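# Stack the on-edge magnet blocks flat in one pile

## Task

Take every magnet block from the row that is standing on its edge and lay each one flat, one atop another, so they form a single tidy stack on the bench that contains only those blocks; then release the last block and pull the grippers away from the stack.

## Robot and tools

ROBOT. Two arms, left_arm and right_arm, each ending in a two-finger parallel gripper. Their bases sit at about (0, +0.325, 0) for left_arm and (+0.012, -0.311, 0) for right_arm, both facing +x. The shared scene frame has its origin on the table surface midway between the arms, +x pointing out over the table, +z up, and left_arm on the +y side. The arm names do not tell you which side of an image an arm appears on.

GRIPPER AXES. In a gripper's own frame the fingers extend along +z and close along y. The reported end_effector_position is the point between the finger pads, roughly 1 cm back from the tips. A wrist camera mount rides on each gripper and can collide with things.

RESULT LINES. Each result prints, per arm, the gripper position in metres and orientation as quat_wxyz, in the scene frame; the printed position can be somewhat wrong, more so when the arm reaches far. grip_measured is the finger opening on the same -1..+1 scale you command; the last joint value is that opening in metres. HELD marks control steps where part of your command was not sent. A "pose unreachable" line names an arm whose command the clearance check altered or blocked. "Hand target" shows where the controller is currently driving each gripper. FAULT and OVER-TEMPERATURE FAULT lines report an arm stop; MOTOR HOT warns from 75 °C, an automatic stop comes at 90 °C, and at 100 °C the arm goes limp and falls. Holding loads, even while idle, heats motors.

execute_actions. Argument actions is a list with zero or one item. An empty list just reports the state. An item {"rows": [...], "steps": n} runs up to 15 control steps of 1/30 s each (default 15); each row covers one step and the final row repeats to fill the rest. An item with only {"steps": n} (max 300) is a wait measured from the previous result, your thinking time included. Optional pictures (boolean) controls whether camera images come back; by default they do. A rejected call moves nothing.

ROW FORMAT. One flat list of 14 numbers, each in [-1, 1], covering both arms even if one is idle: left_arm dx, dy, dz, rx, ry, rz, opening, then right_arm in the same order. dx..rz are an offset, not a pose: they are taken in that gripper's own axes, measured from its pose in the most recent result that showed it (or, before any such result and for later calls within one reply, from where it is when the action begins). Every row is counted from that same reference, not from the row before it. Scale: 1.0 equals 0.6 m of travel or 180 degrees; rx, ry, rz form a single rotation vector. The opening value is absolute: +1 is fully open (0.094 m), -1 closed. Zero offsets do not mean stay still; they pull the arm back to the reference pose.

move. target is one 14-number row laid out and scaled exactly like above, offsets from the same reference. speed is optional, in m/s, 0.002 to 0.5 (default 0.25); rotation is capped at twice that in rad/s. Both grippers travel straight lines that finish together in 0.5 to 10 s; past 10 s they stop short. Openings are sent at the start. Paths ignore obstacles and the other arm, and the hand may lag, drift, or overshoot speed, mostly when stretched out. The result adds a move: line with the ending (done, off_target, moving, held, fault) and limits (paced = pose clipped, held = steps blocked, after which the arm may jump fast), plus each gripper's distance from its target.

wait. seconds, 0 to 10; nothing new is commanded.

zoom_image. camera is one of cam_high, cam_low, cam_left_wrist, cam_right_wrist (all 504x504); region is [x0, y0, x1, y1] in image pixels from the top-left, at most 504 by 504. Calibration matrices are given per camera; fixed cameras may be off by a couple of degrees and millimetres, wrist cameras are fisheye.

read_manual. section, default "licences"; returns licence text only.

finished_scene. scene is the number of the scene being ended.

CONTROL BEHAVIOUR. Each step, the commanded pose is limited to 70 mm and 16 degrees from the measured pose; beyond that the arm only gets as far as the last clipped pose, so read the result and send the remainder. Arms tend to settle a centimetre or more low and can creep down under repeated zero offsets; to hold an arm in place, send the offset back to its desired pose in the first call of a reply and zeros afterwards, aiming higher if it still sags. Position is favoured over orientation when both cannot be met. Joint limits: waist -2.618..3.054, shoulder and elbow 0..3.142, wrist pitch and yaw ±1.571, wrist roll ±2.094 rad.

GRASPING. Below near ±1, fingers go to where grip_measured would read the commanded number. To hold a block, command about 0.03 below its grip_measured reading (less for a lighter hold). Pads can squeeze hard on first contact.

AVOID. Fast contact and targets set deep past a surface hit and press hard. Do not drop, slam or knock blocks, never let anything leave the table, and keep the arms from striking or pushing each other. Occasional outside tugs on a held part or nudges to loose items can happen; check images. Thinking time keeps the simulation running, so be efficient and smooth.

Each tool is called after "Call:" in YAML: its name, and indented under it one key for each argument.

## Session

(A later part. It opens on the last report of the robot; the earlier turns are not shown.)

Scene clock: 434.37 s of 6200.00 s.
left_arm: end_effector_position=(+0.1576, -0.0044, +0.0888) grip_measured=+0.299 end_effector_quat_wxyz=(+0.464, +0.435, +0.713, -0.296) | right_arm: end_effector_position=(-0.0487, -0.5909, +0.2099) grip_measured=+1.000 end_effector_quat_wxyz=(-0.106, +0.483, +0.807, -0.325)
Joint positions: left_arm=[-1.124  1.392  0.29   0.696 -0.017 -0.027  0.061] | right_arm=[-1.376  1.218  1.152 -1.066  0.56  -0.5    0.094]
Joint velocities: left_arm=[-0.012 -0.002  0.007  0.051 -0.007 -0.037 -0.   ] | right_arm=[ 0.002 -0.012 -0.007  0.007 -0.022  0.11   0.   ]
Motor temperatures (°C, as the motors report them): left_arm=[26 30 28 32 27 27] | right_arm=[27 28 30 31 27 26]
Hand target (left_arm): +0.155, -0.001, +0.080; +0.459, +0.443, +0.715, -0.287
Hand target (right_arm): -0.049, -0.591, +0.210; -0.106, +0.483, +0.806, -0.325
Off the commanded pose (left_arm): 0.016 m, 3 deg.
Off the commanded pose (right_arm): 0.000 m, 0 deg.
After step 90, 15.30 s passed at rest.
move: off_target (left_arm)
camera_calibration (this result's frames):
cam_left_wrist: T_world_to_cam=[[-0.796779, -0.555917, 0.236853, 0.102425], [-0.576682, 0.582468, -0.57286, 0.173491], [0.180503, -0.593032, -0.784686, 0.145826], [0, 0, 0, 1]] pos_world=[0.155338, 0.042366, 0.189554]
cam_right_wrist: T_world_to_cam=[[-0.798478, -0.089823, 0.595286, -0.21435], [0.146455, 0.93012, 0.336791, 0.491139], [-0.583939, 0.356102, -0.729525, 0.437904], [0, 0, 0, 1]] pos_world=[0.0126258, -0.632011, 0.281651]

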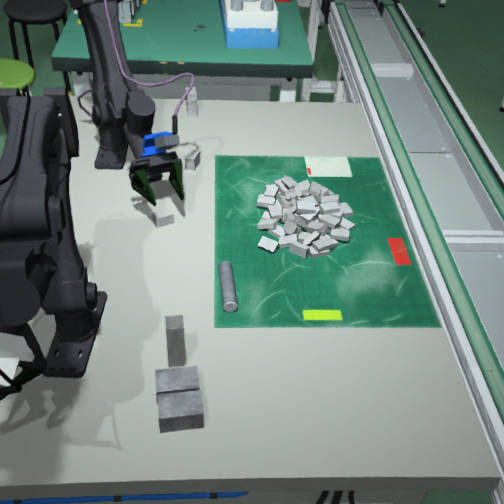

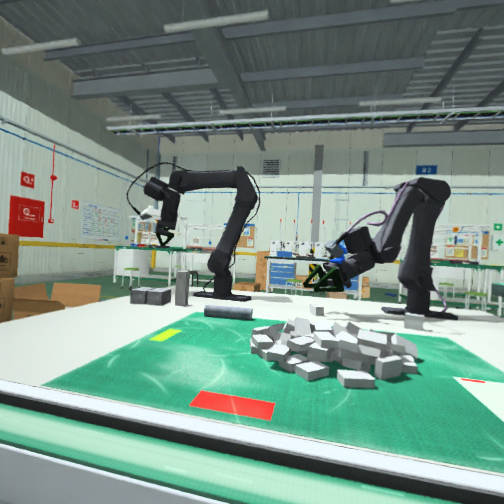

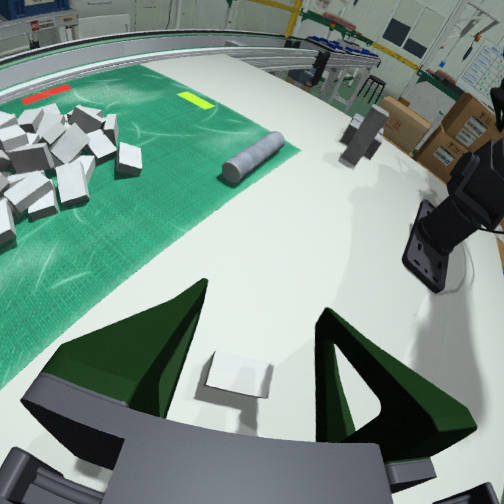

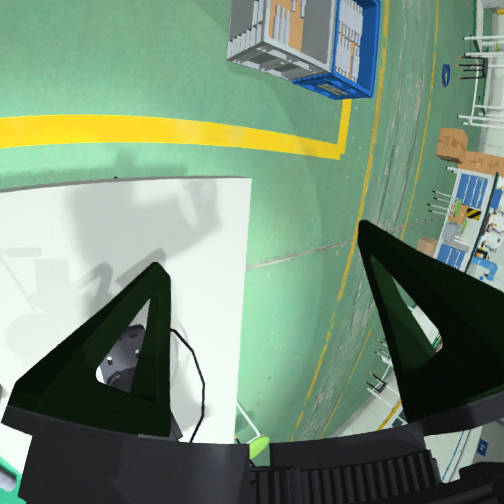

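Call:
move:
  target: [0.09,-0.002,0.0015,0.010,0.014,0.011,0.3,0,0,0,0,0,0,1]
  speed: 0.08

Call:
zoom_image:
  camera: "cam_left_wrist"
  region: [150, 250, 370, 450]

Scene clock: 453.17 s of 6200.00 s.
left_arm: end_effector_position=(+0.1452, +0.0080, +0.0468) grip_measured=+0.299 end_effector_quat_wxyz=(+0.452, +0.457, +0.706, -0.296) | right_arm: end_effector_position=(-0.0487, -0.5910, +0.2099) grip_measured=+1.000 end_effector_quat_wxyz=(-0.106, +0.483, +0.807, -0.325)
Joint positions: left_arm=[-1.124  1.589  0.178  0.982  0.017  0.003  0.061] | right_arm=[-1.376  1.218  1.152 -1.066  0.56  -0.5    0.094]
Joint velocities: left_arm=[-0.007  0.007 -0.017  0.051 -0.022  0.007 -0.   ] | right_arm=[ 0.012 -0.017 -0.007  0.007  0.066 -0.037  0.   ]
Motor temperatures (°C, as the motors report them): left_arm=[26 28 28 35 27 27] | right_arm=[27 28 30 31 27 26]
Hand target (left_arm): +0.145, +0.013, +0.040; +0.446, +0.462, +0.710, -0.289
Hand target (right_arm): -0.049, -0.591, +0.210; -0.106, +0.483, +0.807, -0.325
Off the commanded pose (left_arm): 0.009 m, 1 deg.
Off the commanded pose (right_arm): 0.000 m, 0 deg.
After step 90, 14.47 s passed at rest.
move: done
camera_calibration (this result's frames):
cam_left_wrist: T_world_to_cam=[[-0.820509, -0.527274, 0.220786, 0.11332], [-0.549667, 0.621712, -0.557979, 0.130065], [0.156943, -0.579186, -0.799945, 0.12652], [0, 0, 0, 1]] pos_world=[0.144616, 0.0521662, 0.148763]
cam_right_wrist: T_world_to_cam=[[-0.798667, -0.0899772, 0.595009, -0.214327], [0.146188, 0.93013, 0.33688, 0.491124], [-0.583747, 0.356038, -0.72971, 0.437928], [0, 0, 0, 1]] pos_world=[0.0126669, -0.632012, 0.281637]

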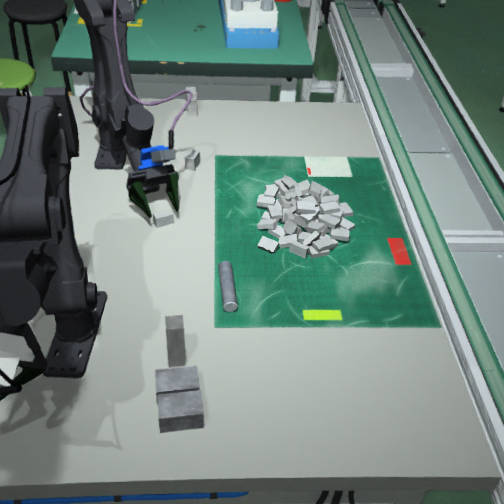

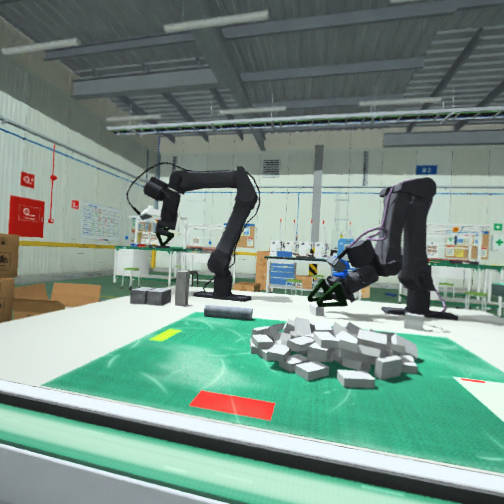

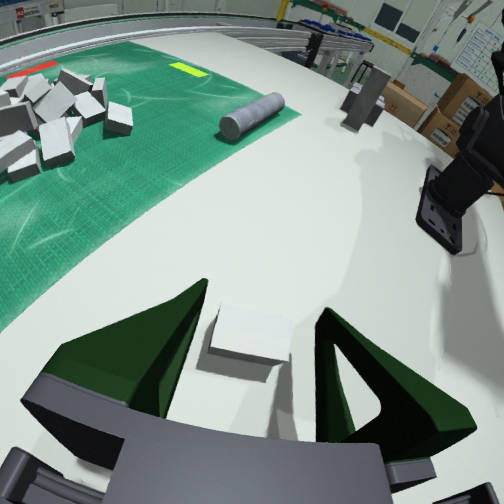

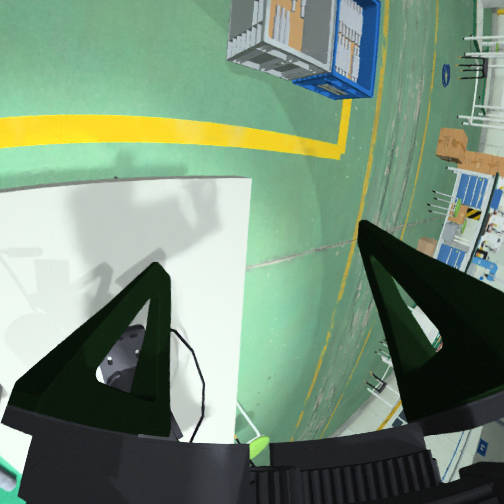

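Region (150, 250, 370, 450) of cam_left_wrist's 504x504 image, scaled by 2.291, with more detail than that image has; it fills the top 458 rows of this view, and the rest is white.

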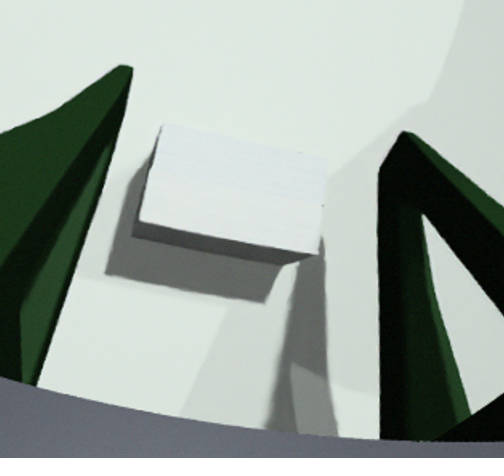

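Call:
move:
  target: [0.050,0,0.003,0,0.004,0,0.1,0,0,0,0,0,0,1]
  speed: 0.03

Call:
zoom_image:
  camera: "cam_left_wrist"
  region: [150, 250, 370, 450]

Call:
zoom_image:
  camera: "cam_low"
  region: [285, 260, 375, 335]

Scene clock: 462.97 s of 6200.00 s.
left_arm: end_effector_position=(+0.1429, +0.0127, +0.0269) grip_measured=+0.101 end_effector_quat_wxyz=(+0.456, +0.456, +0.704, -0.298) | right_arm: end_effector_position=(-0.0486, -0.5910, +0.2099) grip_measured=+1.000 end_effector_quat_wxyz=(-0.106, +0.483, +0.807, -0.324)
Joint positions: left_arm=[-1.124  1.784  0.136  1.23   0.017  0.003  0.052] | right_arm=[-1.376  1.218  1.152 -1.066  0.559 -0.5    0.094]
Joint velocities: left_arm=[ 0.017 -0.017 -0.022 -0.007 -0.037  0.022  0.   ] | right_arm=[ 0.012 -0.007  0.007 -0.081  0.037 -0.037  0.   ]
Motor temperatures (°C, as the motors report them): left_arm=[26 28 28 36 27 27] | right_arm=[27 28 30 31 27 26]
Hand target (left_arm): +0.140, +0.018, +0.020; +0.448, +0.459, +0.709, -0.293
Hand target (right_arm): -0.049, -0.591, +0.210; -0.106, +0.483, +0.807, -0.325
Off the commanded pose (left_arm): 0.010 m, 1 deg.
Off the commanded pose (right_arm): 0.000 m, 0 deg.
After step 90, 5.27 s passed at rest.
move: done
camera_calibration (this result's frames):
cam_left_wrist: T_world_to_cam=[[-0.821731, -0.524675, 0.222426, 0.118416], [-0.546813, 0.61603, -0.567012, 0.114764], [0.160476, -0.587557, -0.79311, 0.1131], [0, 0, 0, 1]] pos_world=[0.141911, 0.0578844, 0.128435]
cam_right_wrist: T_world_to_cam=[[-0.798856, -0.0901315, 0.594731, -0.214303], [0.145922, 0.930139, 0.336968, 0.491108], [-0.583554, 0.355973, -0.729895, 0.437952], [0, 0, 0, 1]] pos_world=[0.012708, -0.632014, 0.281624]

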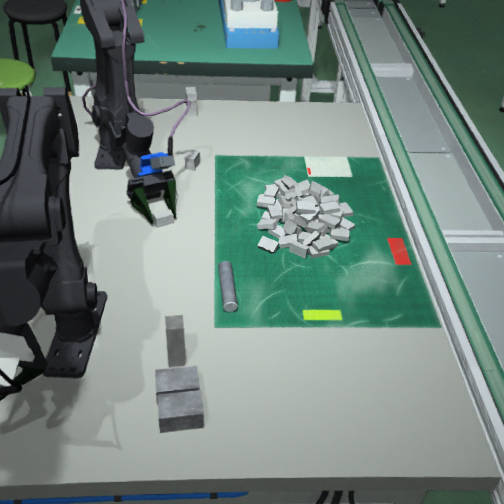

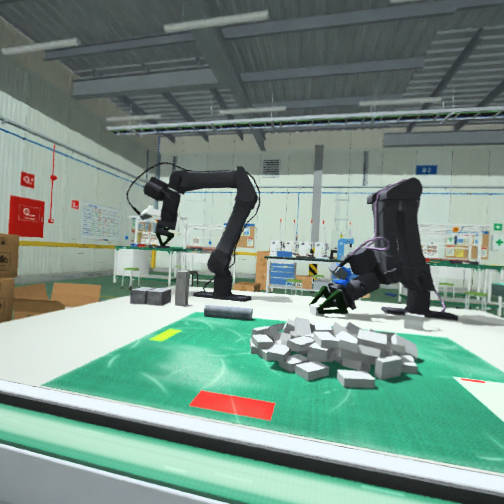

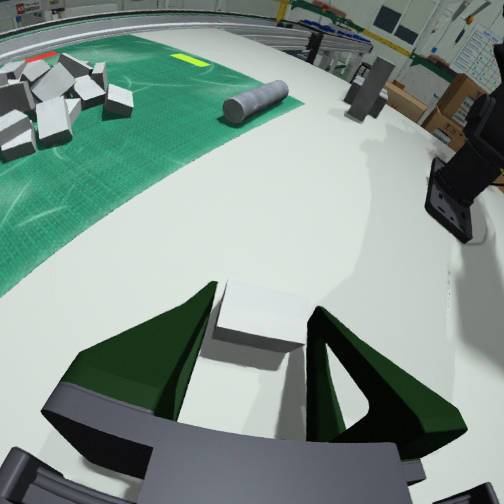

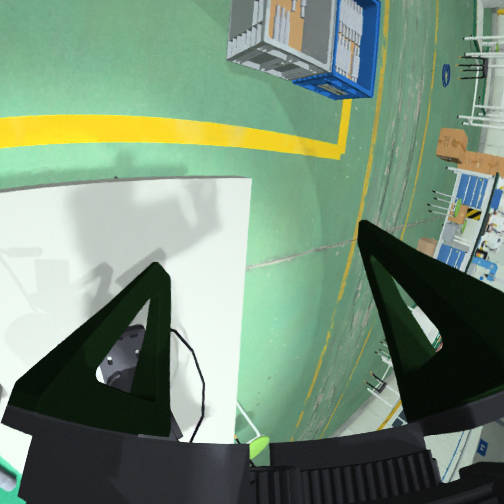

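Region (150, 250, 370, 450) of cam_left_wrist's 504x504 image, scaled by 2.291, with more detail than that image has; it fills the top 458 rows of this view, and the rest is white.

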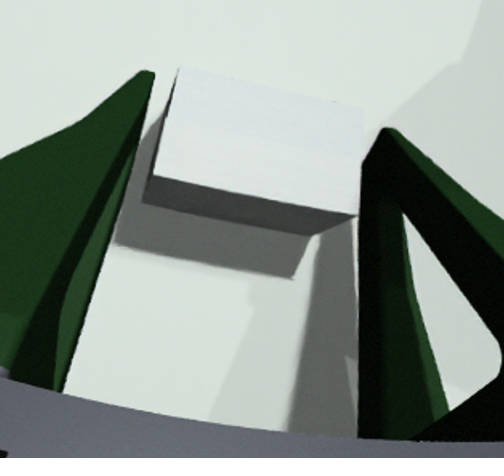

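Region (285, 260, 375, 335) of cam_low's 504x504 image, scaled by 5.600, with more detail than that image has.

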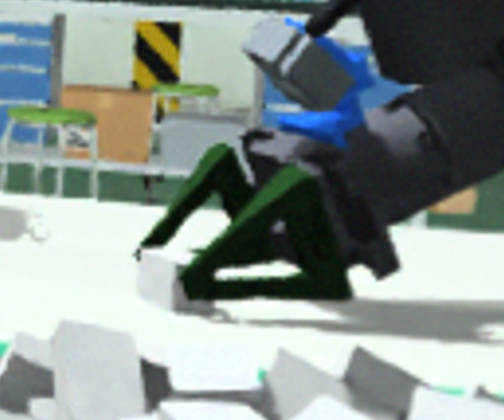

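Call:
move:
  target: [0.016,0,0.001,0,0.006,0,0.1,0,0,0,0,0,0,1]
  speed: 0.015

Call:
zoom_image:
  camera: "cam_low"
  region: [285, 260, 375, 335]

Scene clock: 466.93 s of 6200.00 s.
left_arm: end_effector_position=(+0.1429, +0.0128, +0.0232) grip_measured=+0.101 end_effector_quat_wxyz=(+0.455, +0.456, +0.705, -0.298) | right_arm: end_effector_position=(-0.0486, -0.5910, +0.2099) grip_measured=+1.000 end_effector_quat_wxyz=(-0.106, +0.483, +0.807, -0.324)
Joint positions: left_arm=[-1.124  1.814  0.136  1.257  0.017  0.003  0.052] | right_arm=[-1.376  1.218  1.152 -1.066  0.559 -0.5    0.094]
Joint velocities: left_arm=[ 0.002 -0.002  0.027  0.051  0.051  0.022  0.   ] | right_arm=[-0.022 -0.007 -0.007  0.066 -0.022  0.007  0.   ]
Motor temperatures (°C, as the motors report them): left_arm=[26 28 27 36 27 27] | right_arm=[27 28 30 31 27 26]
Hand target (left_arm): +0.141, +0.016, +0.018; +0.449, +0.459, +0.708, -0.294
Hand target (right_arm): -0.049, -0.591, +0.210; -0.106, +0.483, +0.807, -0.325
Off the commanded pose (left_arm): 0.006 m, 1 deg.
Off the commanded pose (right_arm): 0.000 m, 0 deg.
After step 90, 0.07 s passed at rest.
move: done
camera_calibration (this result's frames):
cam_left_wrist: T_world_to_cam=[[-0.821409, -0.525367, 0.221983, 0.119235], [-0.547633, 0.61779, -0.564299, 0.112588], [0.159325, -0.585086, -0.795167, 0.110386], [0, 0, 0, 1]] pos_world=[0.14201, 0.0576714, 0.12484]
cam_right_wrist: T_world_to_cam=[[-0.798856, -0.0901315, 0.594731, -0.214303], [0.145922, 0.930139, 0.336968, 0.491108], [-0.583554, 0.355973, -0.729895, 0.437952], [0, 0, 0, 1]] pos_world=[0.012708, -0.632014, 0.281624]

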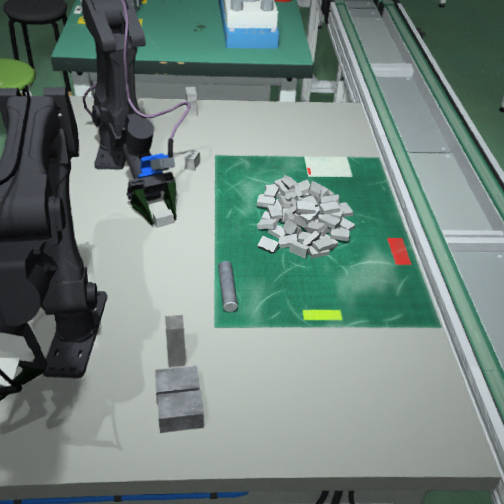

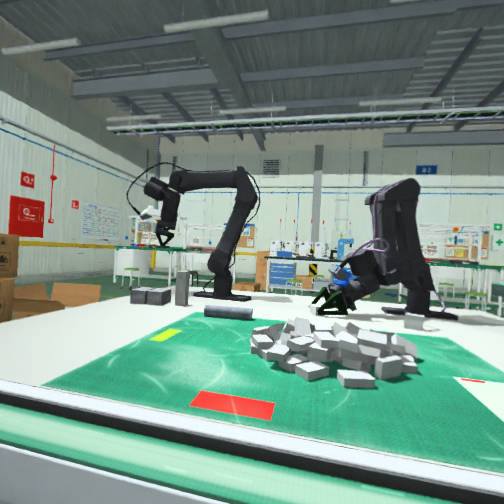

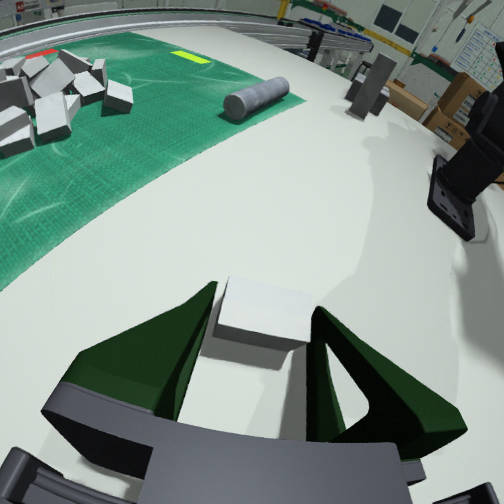

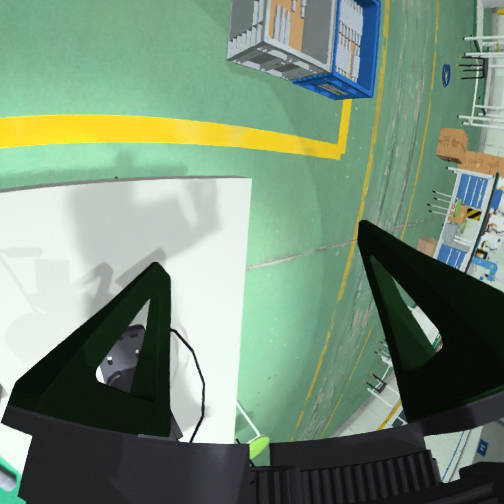

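Region (285, 260, 375, 335) of cam_low's 504x504 image, scaled by 5.600, with more detail than that image has.

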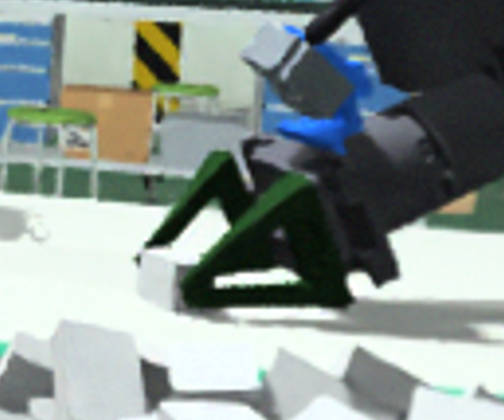

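Call:
move:
  target: [0,0,0,0,0,0,-0.19,0,0,0,0,0,0,1]
  speed: 0.02

Call:
move:
  target: [-0.075,0,-0.02,0,0,0,-0.19,0,0,0,0,0,0,1]
  speed: 0.05

Call:
move:
  target: [-0.12,0,-0.05,0,0.25,0,-0.19,0,0,0,0,0,0,1]
  speed: 0.15

Scene clock: 474.27 s of 6200.00 s.
left_arm: end_effector_position=(+0.1431, +0.0126, +0.0238) grip_measured=-0.149 end_effector_quat_wxyz=(+0.456, +0.455, +0.704, -0.298) | right_arm: end_effector_position=(-0.0486, -0.5910, +0.2098) grip_measured=+1.000 end_effector_quat_wxyz=(-0.105, +0.483, +0.807, -0.324)
Joint positions: left_arm=[-1.124  1.814  0.136  1.26   0.017  0.003  0.04 ] | right_arm=[-1.376  1.218  1.152 -1.066  0.559 -0.5    0.094]
Joint velocities: left_arm=[-0.002  0.007 -0.007  0.022 -0.007  0.081 -0.001] | right_arm=[-0.007 -0.012  0.007 -0.007 -0.022  0.007  0.   ]
Motor temperatures (°C, as the motors report them): left_arm=[26 28 27 36 27 27] | right_arm=[27 28 30 31 27 26]
Hand target (left_arm): +0.143, +0.013, +0.023; +0.455, +0.456, +0.705, -0.298
Hand target (right_arm): -0.049, -0.591, +0.210; -0.105, +0.483, +0.807, -0.324
Off the commanded pose (left_arm): 0.001 m, 0 deg.
Off the commanded pose (right_arm): 0.000 m, 0 deg.
After step 90, 3.63 s passed at rest.
move: done
camera_calibration (this result's frames):
cam_left_wrist: T_world_to_cam=[[-0.821356, -0.525431, 0.222028, 0.119188], [-0.547266, 0.616114, -0.566483, 0.113198], [0.160852, -0.586793, -0.7936, 0.110483], [0, 0, 0, 1]] pos_world=[0.142074, 0.0577131, 0.125341]
cam_right_wrist: T_world_to_cam=[[-0.799045, -0.0902858, 0.594453, -0.214279], [0.145655, 0.930149, 0.337057, 0.491092], [-0.583362, 0.355909, -0.730081, 0.437976], [0, 0, 0, 1]] pos_world=[0.0127491, -0.632015, 0.281611]

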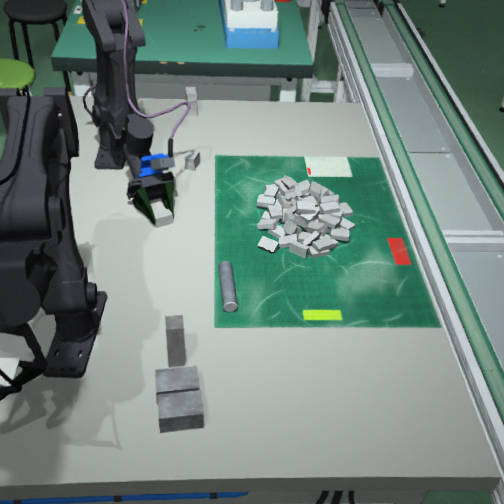

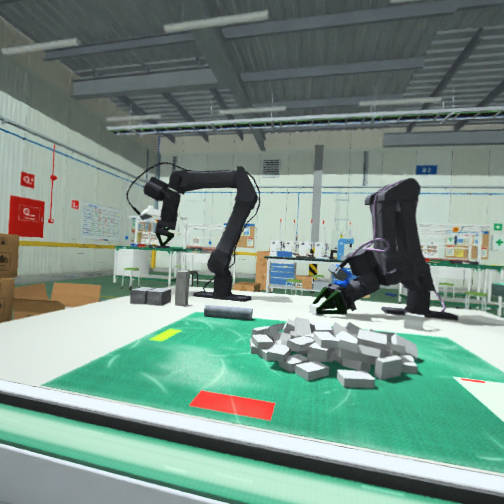

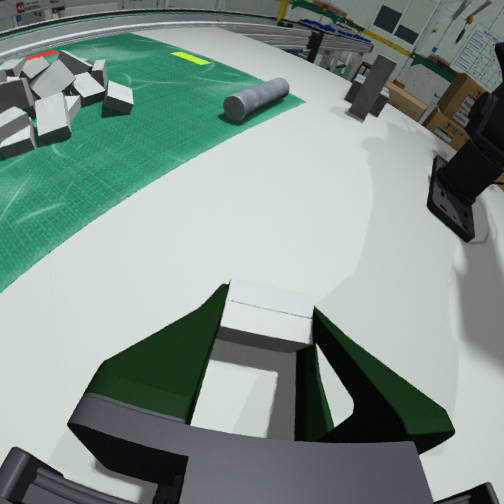

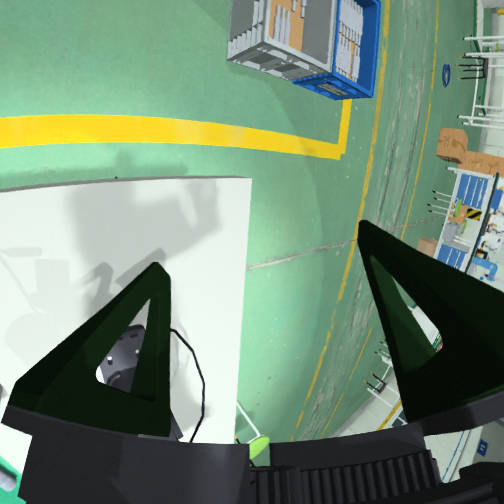

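Scene clock: 475.80 s of 6200.00 s.
left_arm: end_effector_position=(+0.1416, +0.0157, +0.0485) grip_measured=-0.149 end_effector_quat_wxyz=(+0.433, +0.465, +0.719, -0.283) | right_arm: end_effector_position=(-0.0485, -0.5910, +0.2098) grip_measured=+1.000 end_effector_quat_wxyz=(-0.105, +0.483, +0.807, -0.324)
Joint positions: left_arm=[-1.124  1.465  0.188  0.794  0.017  0.003  0.04 ] | right_arm=[-1.376  1.218  1.152 -1.066  0.559 -0.5    0.094]
Joint velocities: left_arm=[-0.002  0.002 -0.007  0.022 -0.007  0.022 -0.   ] | right_arm=[-0.002 -0.007  0.007  0.022 -0.022 -0.022  0.   ]
Motor temperatures (°C, as the motors report them): left_arm=[26 28 27 37 27 27] | right_arm=[27 28 30 31 27 26]
Hand target (left_arm): +0.147, +0.006, +0.069; +0.456, +0.456, +0.704, -0.298
Hand target (right_arm): -0.049, -0.591, +0.210; -0.105, +0.483, +0.807, -0.324
Off the commanded pose (left_arm): 0.024 m, 4 deg.
Off the commanded pose (right_arm): 0.000 m, 0 deg.
move: off_target (left_arm)
camera_calibration (this result's frames):
cam_left_wrist: T_world_to_cam=[[-0.815396, -0.538227, 0.213169, 0.11394], [-0.562066, 0.647888, -0.514123, 0.123499], [0.138605, -0.539029, -0.830805, 0.136396], [0, 0, 0, 1]] pos_world=[0.143415, 0.054833, 0.152524]
cam_right_wrist: T_world_to_cam=[[-0.799234, -0.0904401, 0.594176, -0.214255], [0.145389, 0.930159, 0.337145, 0.491077], [-0.583169, 0.355845, -0.730266, 0.437999], [0, 0, 0, 1]] pos_world=[0.0127903, -0.632016, 0.281597]

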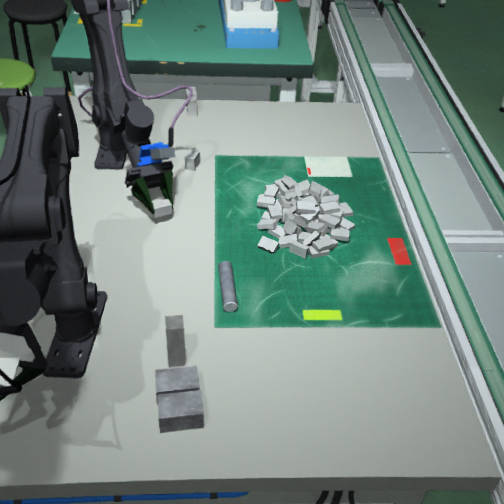

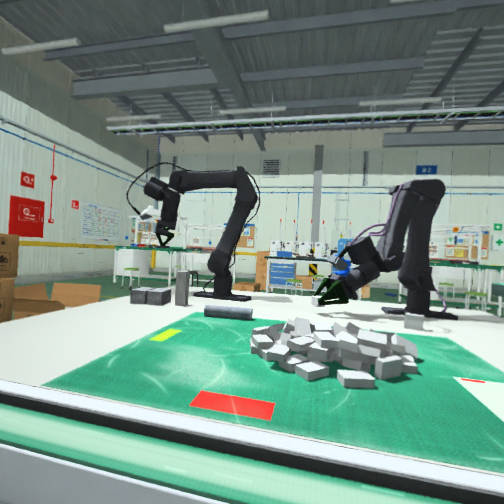

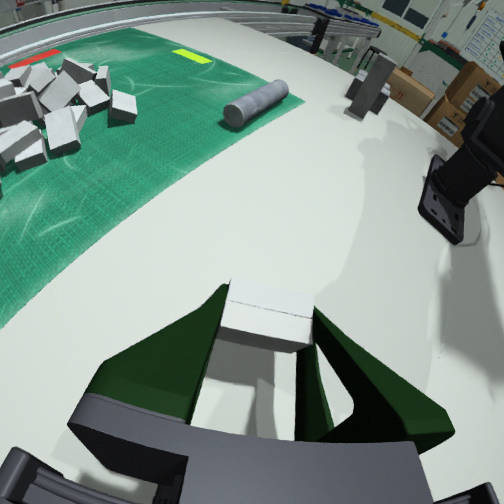

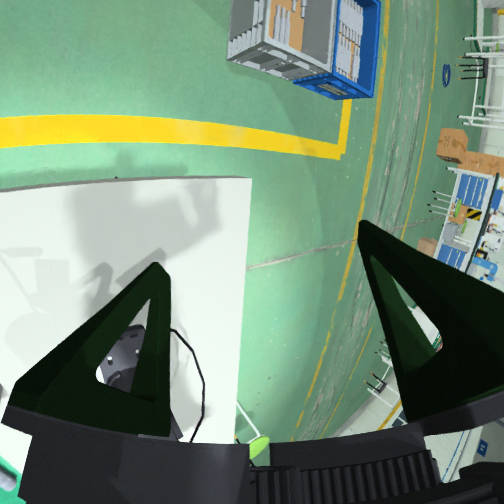

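Scene clock: 479.03 s of 6200.00 s.
left_arm: end_effector_position=(+0.1430, +0.0128, +0.1163) grip_measured=-0.149 end_effector_quat_wxyz=(+0.114, +0.543, +0.828, -0.081) | right_arm: end_effector_position=(-0.0485, -0.5910, +0.2098) grip_measured=+1.000 end_effector_quat_wxyz=(-0.105, +0.483, +0.807, -0.324)
Joint positions: left_arm=[-1.124  1.588  1.238 -0.941  0.017  0.024  0.04 ] | right_arm=[-1.376  1.218  1.152 -1.066  0.559 -0.5    0.094]
Joint velocities: left_arm=[ 0.002 -0.012 -0.007  0.022 -0.007 -0.066 -0.001] | right_arm=[-0.012 -0.017  0.012 -0.007 -0.007 -0.022  0.   ]
Motor temperatures (°C, as the motors report them): left_arm=[26 28 28 36 27 27] | right_arm=[27 28 30 31 27 26]
Hand target (left_arm): +0.147, +0.008, +0.124; +0.124, +0.544, +0.825, -0.086
Hand target (right_arm): -0.049, -0.591, +0.210; -0.105, +0.483, +0.807, -0.324
Off the commanded pose (left_arm): 0.011 m, 1 deg.
Off the commanded pose (right_arm): 0.000 m, 0 deg.
move: off_target (left_arm)
camera_calibration (this result's frames):
cam_left_wrist: T_world_to_cam=[[-0.782237, -0.621819, 0.038028, 0.11572], [-0.597186, 0.765834, 0.238468, 0.0770175], [-0.177407, 0.163829, -0.970405, 0.243359], [0, 0, 0, 1]] pos_world=[0.179688, -0.0268949, 0.21339]
cam_right_wrist: T_world_to_cam=[[-0.799234, -0.0904401, 0.594176, -0.214255], [0.145389, 0.930159, 0.337145, 0.491077], [-0.583169, 0.355845, -0.730266, 0.437999], [0, 0, 0, 1]] pos_world=[0.0127903, -0.632016, 0.281597]

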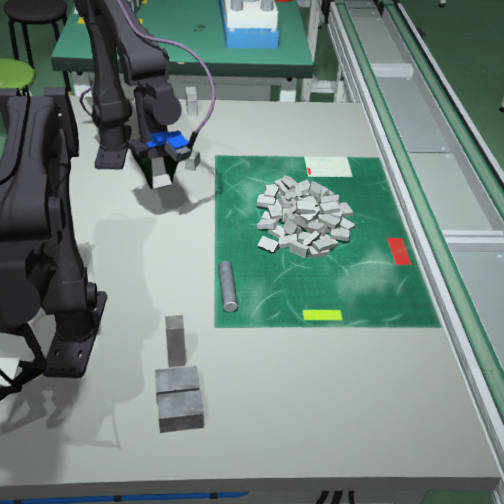

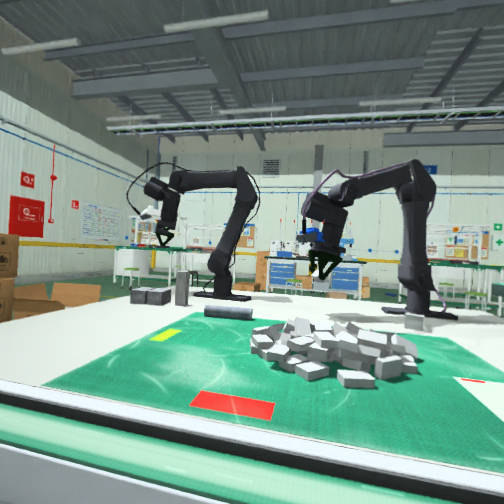

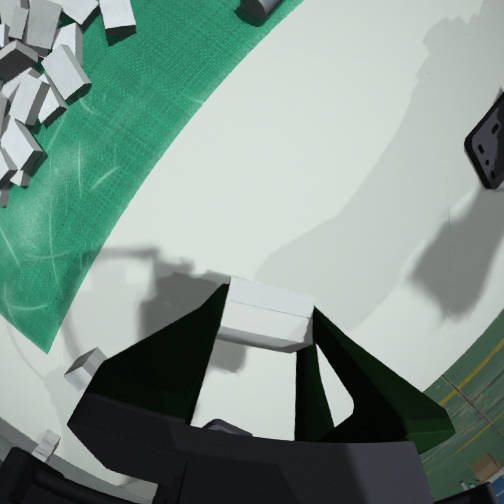

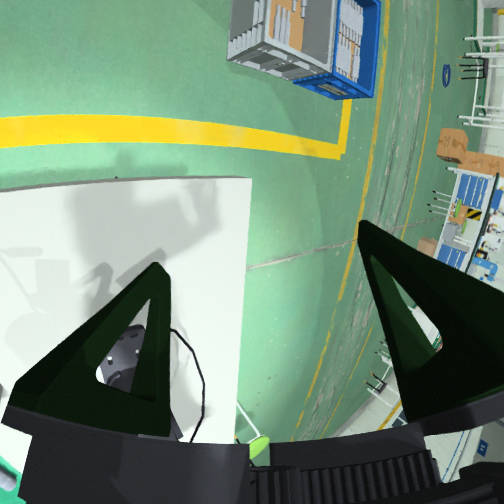

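Call:
execute_actions:
  actions: []

Scene clock: 492.83 s of 6200.00 s.
left_arm: end_effector_position=(+0.1429, +0.0130, +0.1162) grip_measured=-0.149 end_effector_quat_wxyz=(+0.114, +0.543, +0.828, -0.080) | right_arm: end_effector_position=(-0.0485, -0.5910, +0.2098) grip_measured=+1.000 end_effector_quat_wxyz=(-0.105, +0.483, +0.807, -0.324)
Joint positions: left_arm=[-1.124  1.588  1.238 -0.942  0.017  0.024  0.04 ] | right_arm=[-1.376  1.218  1.152 -1.066  0.559 -0.5    0.094]
Joint velocities: left_arm=[-0.002 -0.007 -0.022 -0.066 -0.022  0.037  0.   ] | right_arm=[ 0.007  0.017 -0.012  0.007 -0.037 -0.081  0.   ]
Motor temperatures (°C, as the motors report them): left_arm=[26 29 29 35 27 27] | right_arm=[27 28 30 31 27 26]
Hand target (left_arm): +0.147, +0.008, +0.124; +0.124, +0.544, +0.825, -0.086
Hand target (right_arm): -0.049, -0.591, +0.210; -0.105, +0.483, +0.807, -0.324
Off the commanded pose (left_arm): 0.011 m, 1 deg.
Off the commanded pose (right_arm): 0.000 m, 0 deg.
Steps of this call (steps 1 to 90: nothing new was sent; then 10.80 s passed at rest). Readings (end_effector_position):
1: left_arm (+0.1430, +0.0128, +0.1163) | right_arm (-0.0485, -0.5910, +0.2098)
2: left_arm (+0.1430, +0.0129, +0.1163) | right_arm (-0.0485, -0.5910, +0.2098)
4: left_arm (+0.1429, +0.0130, +0.1162) | right_arm (-0.0485, -0.5910, +0.2098)
8: left_arm (+0.1429, +0.0130, +0.1162) | right_arm (-0.0485, -0.5910, +0.2098)
90: the state above
camera_calibration (this result's frames):
cam_left_wrist: T_world_to_cam=[[-0.782219, -0.621858, 0.0377608, 0.115816], [-0.597071, 0.765586, 0.239551, 0.0766382], [-0.177876, 0.164836, -0.970149, 0.243246], [0, 0, 0, 1]] pos_world=[0.17962, -0.0267476, 0.213253]
cam_right_wrist: T_world_to_cam=[[-0.799234, -0.0904401, 0.594176, -0.214255], [0.145389, 0.930159, 0.337145, 0.491077], [-0.583169, 0.355845, -0.730266, 0.437999], [0, 0, 0, 1]] pos_world=[0.0127903, -0.632016, 0.281597]

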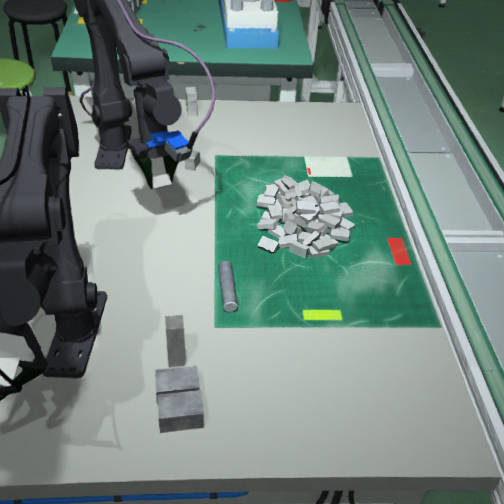

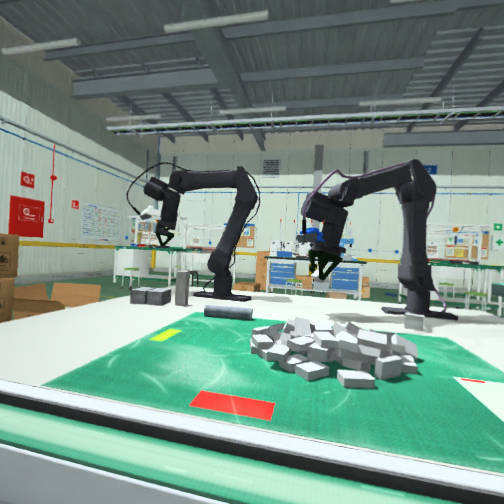

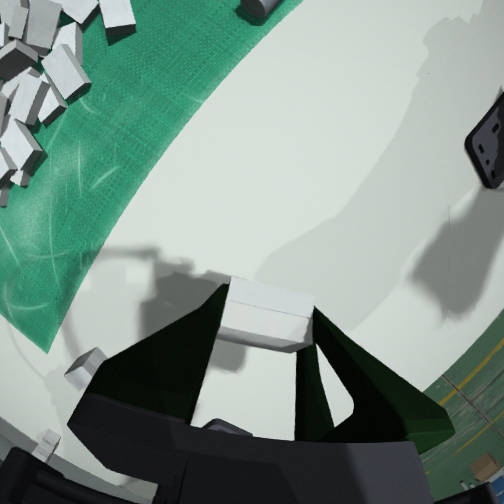

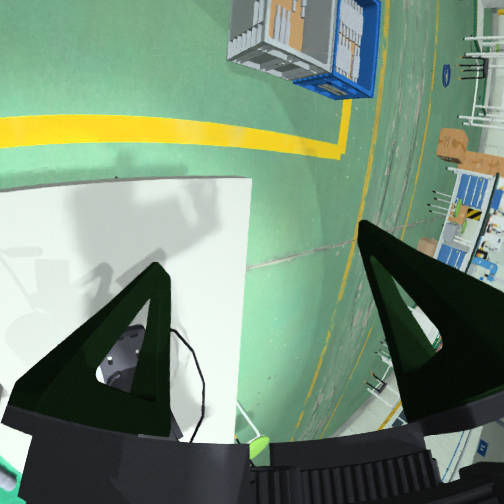

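Call:
move:
  target: [0.3127,0.2558,-0.0435,0.0163,0.2117,-0.2631,-0.19,0,0,0,0,0,0,1]
  speed: 0.12

Scene clock: 509.00 s of 6200.00 s.
left_arm: end_effector_position=(+0.2029, +0.2459, +0.0814) grip_measured=-0.148 end_effector_quat_wxyz=(-0.208, +0.172, +0.962, +0.039) | right_arm: end_effector_position=(-0.0484, -0.5910, +0.2098) grip_measured=+1.000 end_effector_quat_wxyz=(-0.105, +0.483, +0.807, -0.324)
Joint positions: left_arm=[-0.362  1.794  1.279 -1.482  0.005 -0.017  0.04 ] | right_arm=[-1.376  1.218  1.152 -1.066  0.558 -0.5    0.094]
Joint velocities: left_arm=[ 0.002  0.012 -0.012 -0.007 -0.051  0.066  0.   ] | right_arm=[-0.002 -0.007  0.002  0.022 -0.007 -0.066  0.   ]
Motor temperatures (°C, as the motors report them): left_arm=[26 29 30 33 27 27] | right_arm=[27 28 30 31 27 26]
Hand target (left_arm): +0.205, +0.249, +0.087; -0.211, +0.173, +0.961, +0.043
Hand target (right_arm): -0.048, -0.591, +0.210; -0.105, +0.483, +0.807, -0.324
Off the commanded pose (left_arm): 0.009 m, 0 deg.
Off the commanded pose (right_arm): 0.000 m, 0 deg.
After step 90, 8.40 s passed at rest.
move: done
camera_calibration (this result's frames):
cam_left_wrist: T_world_to_cam=[[-0.132126, -0.979925, -0.1493, 0.280272], [-0.61237, -0.0377454, 0.78967, 0.0983635], [-0.779452, 0.195763, -0.595089, 0.265667], [0, 0, 0, 1]] pos_world=[0.304341, 0.22635, 0.122266]
cam_right_wrist: T_world_to_cam=[[-0.799423, -0.0905945, 0.593898, -0.214232], [0.145123, 0.930168, 0.337234, 0.491061], [-0.582977, 0.355781, -0.730451, 0.438023], [0, 0, 0, 1]] pos_world=[0.0128314, -0.632018, 0.281584]

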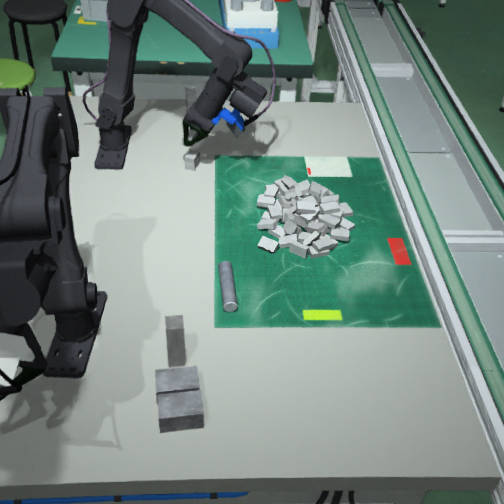

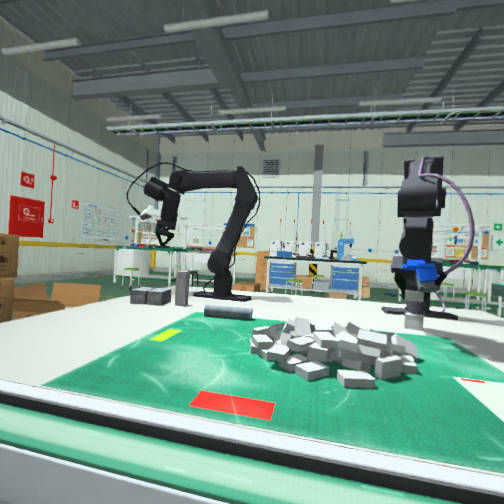

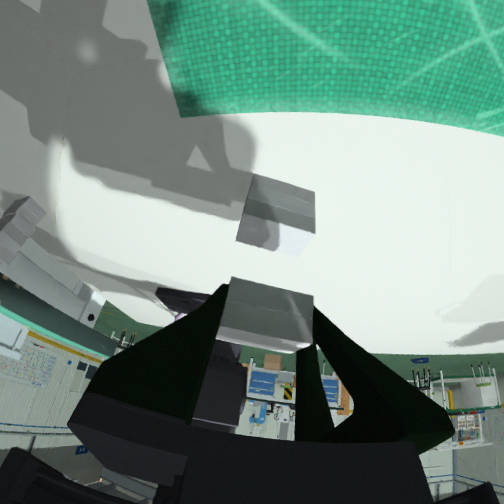

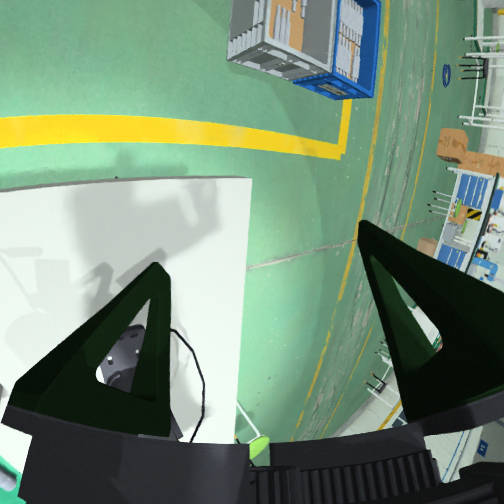

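Call:
move:
  target: [-0.0222,0.0065,0.0412,0,0.007,0,-0.19,0,0,0,0,0,0,1]
  speed: 0.03

Call:
zoom_image:
  camera: "cam_left_wrist"
  region: [180, 170, 380, 370]

Call:
zoom_image:
  camera: "cam_high"
  region: [150, 100, 250, 200]

Call:
zoom_image:
  camera: "cam_low"
  region: [375, 260, 455, 340]

Scene clock: 521.60 s of 6200.00 s.
left_arm: end_effector_position=(+0.2083, +0.2448, +0.0551) grip_measured=-0.148 end_effector_quat_wxyz=(-0.210, +0.172, +0.962, +0.038) | right_arm: end_effector_position=(-0.0484, -0.5910, +0.2097) grip_measured=+1.000 end_effector_quat_wxyz=(-0.105, +0.483, +0.807, -0.324)
Joint positions: left_arm=[-0.358  1.85   1.238 -1.39   0.005 -0.014  0.04 ] | right_arm=[-1.376  1.218  1.152 -1.066  0.558 -0.5    0.094]
Joint velocities: left_arm=[ 0.002 -0.002 -0.002 -0.037  0.125  0.007  0.   ] | right_arm=[-0.012 -0.002 -0.007  0.007  0.022  0.022  0.   ]
Motor temperatures (°C, as the motors report them): left_arm=[26 29 29 33 27 27] | right_arm=[27 28 30 31 27 26]
Hand target (left_arm): +0.206, +0.249, +0.053; -0.219, +0.172, +0.960, +0.040
Hand target (right_arm): -0.048, -0.591, +0.210; -0.105, +0.483, +0.807, -0.324
Off the commanded pose (left_arm): 0.005 m, 1 deg.
Off the commanded pose (right_arm): 0.000 m, 0 deg.
After step 90, 8.33 s passed at rest.
move: done
camera_calibration (this result's frames):
cam_left_wrist: T_world_to_cam=[[-0.131732, -0.980039, -0.148898, 0.2759], [-0.608839, -0.0385459, 0.792357, 0.121697], [-0.78228, 0.195033, -0.591608, 0.255056], [0, 0, 0, 1]] pos_world=[0.309964, 0.225339, 0.0955465]
cam_right_wrist: T_world_to_cam=[[-0.799612, -0.0907488, 0.59362, -0.214208], [0.144856, 0.930178, 0.337322, 0.491045], [-0.582784, 0.355716, -0.730636, 0.438047], [0, 0, 0, 1]] pos_world=[0.0128725, -0.632019, 0.281571]

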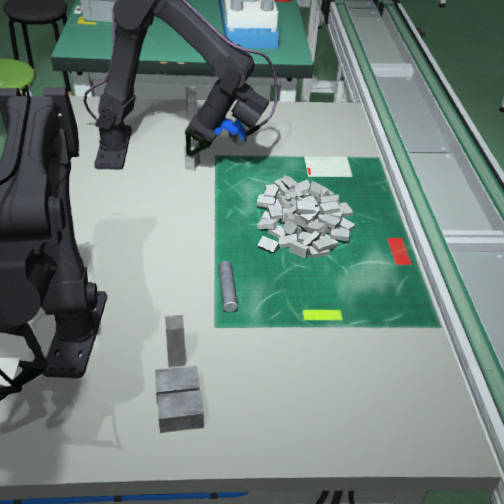

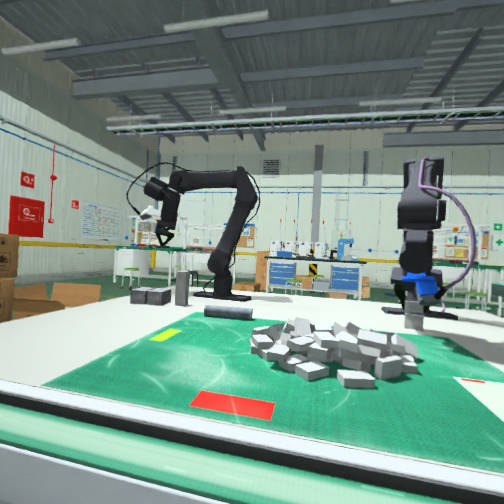

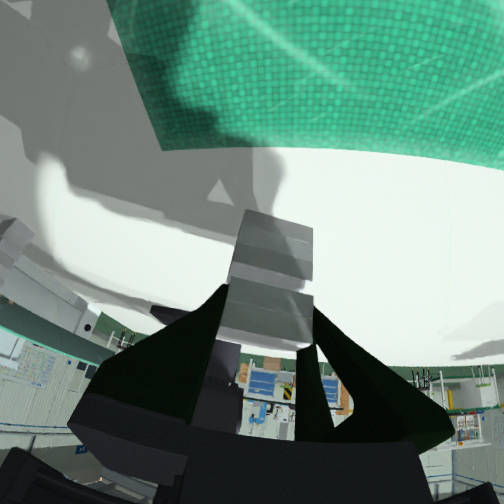

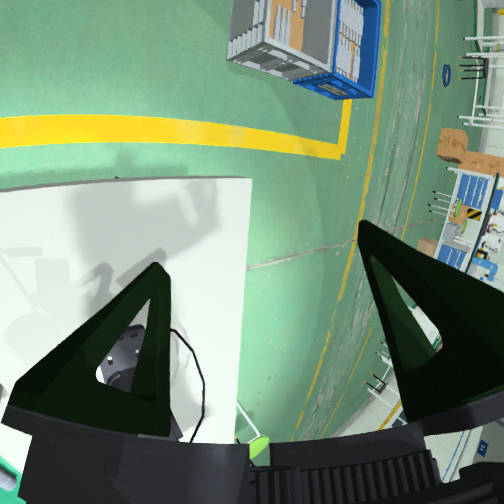

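Region (180, 170, 380, 370) of cam_left_wrist's 504x504 image, scaled by 2.520, with more detail than that image has.

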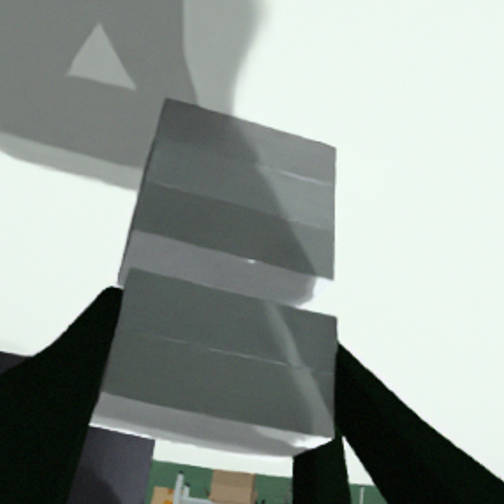

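Region (150, 100, 250, 200) of cam_high's 504x504 image, scaled by 5.040, with more detail than that image has.

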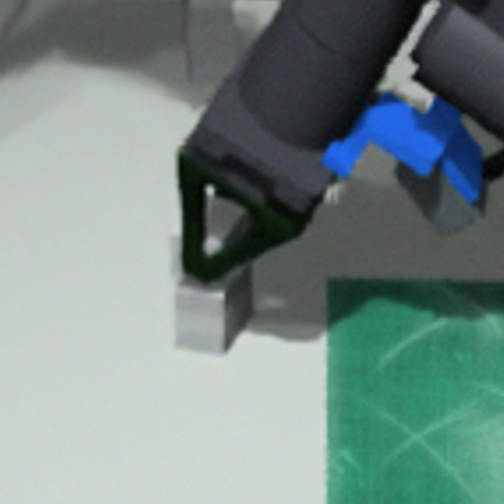

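Region (375, 260, 455, 340) of cam_low's 504x504 image, scaled by 6.300, with more detail than that image has.

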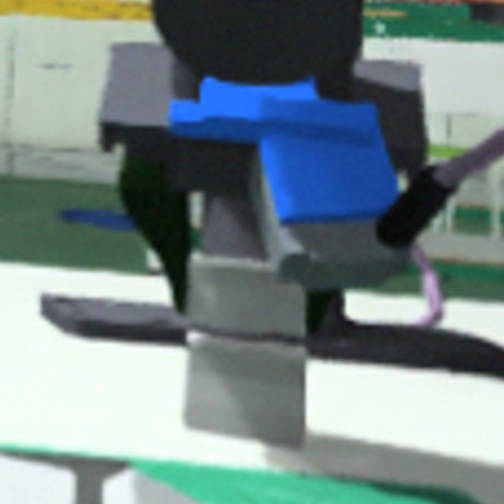

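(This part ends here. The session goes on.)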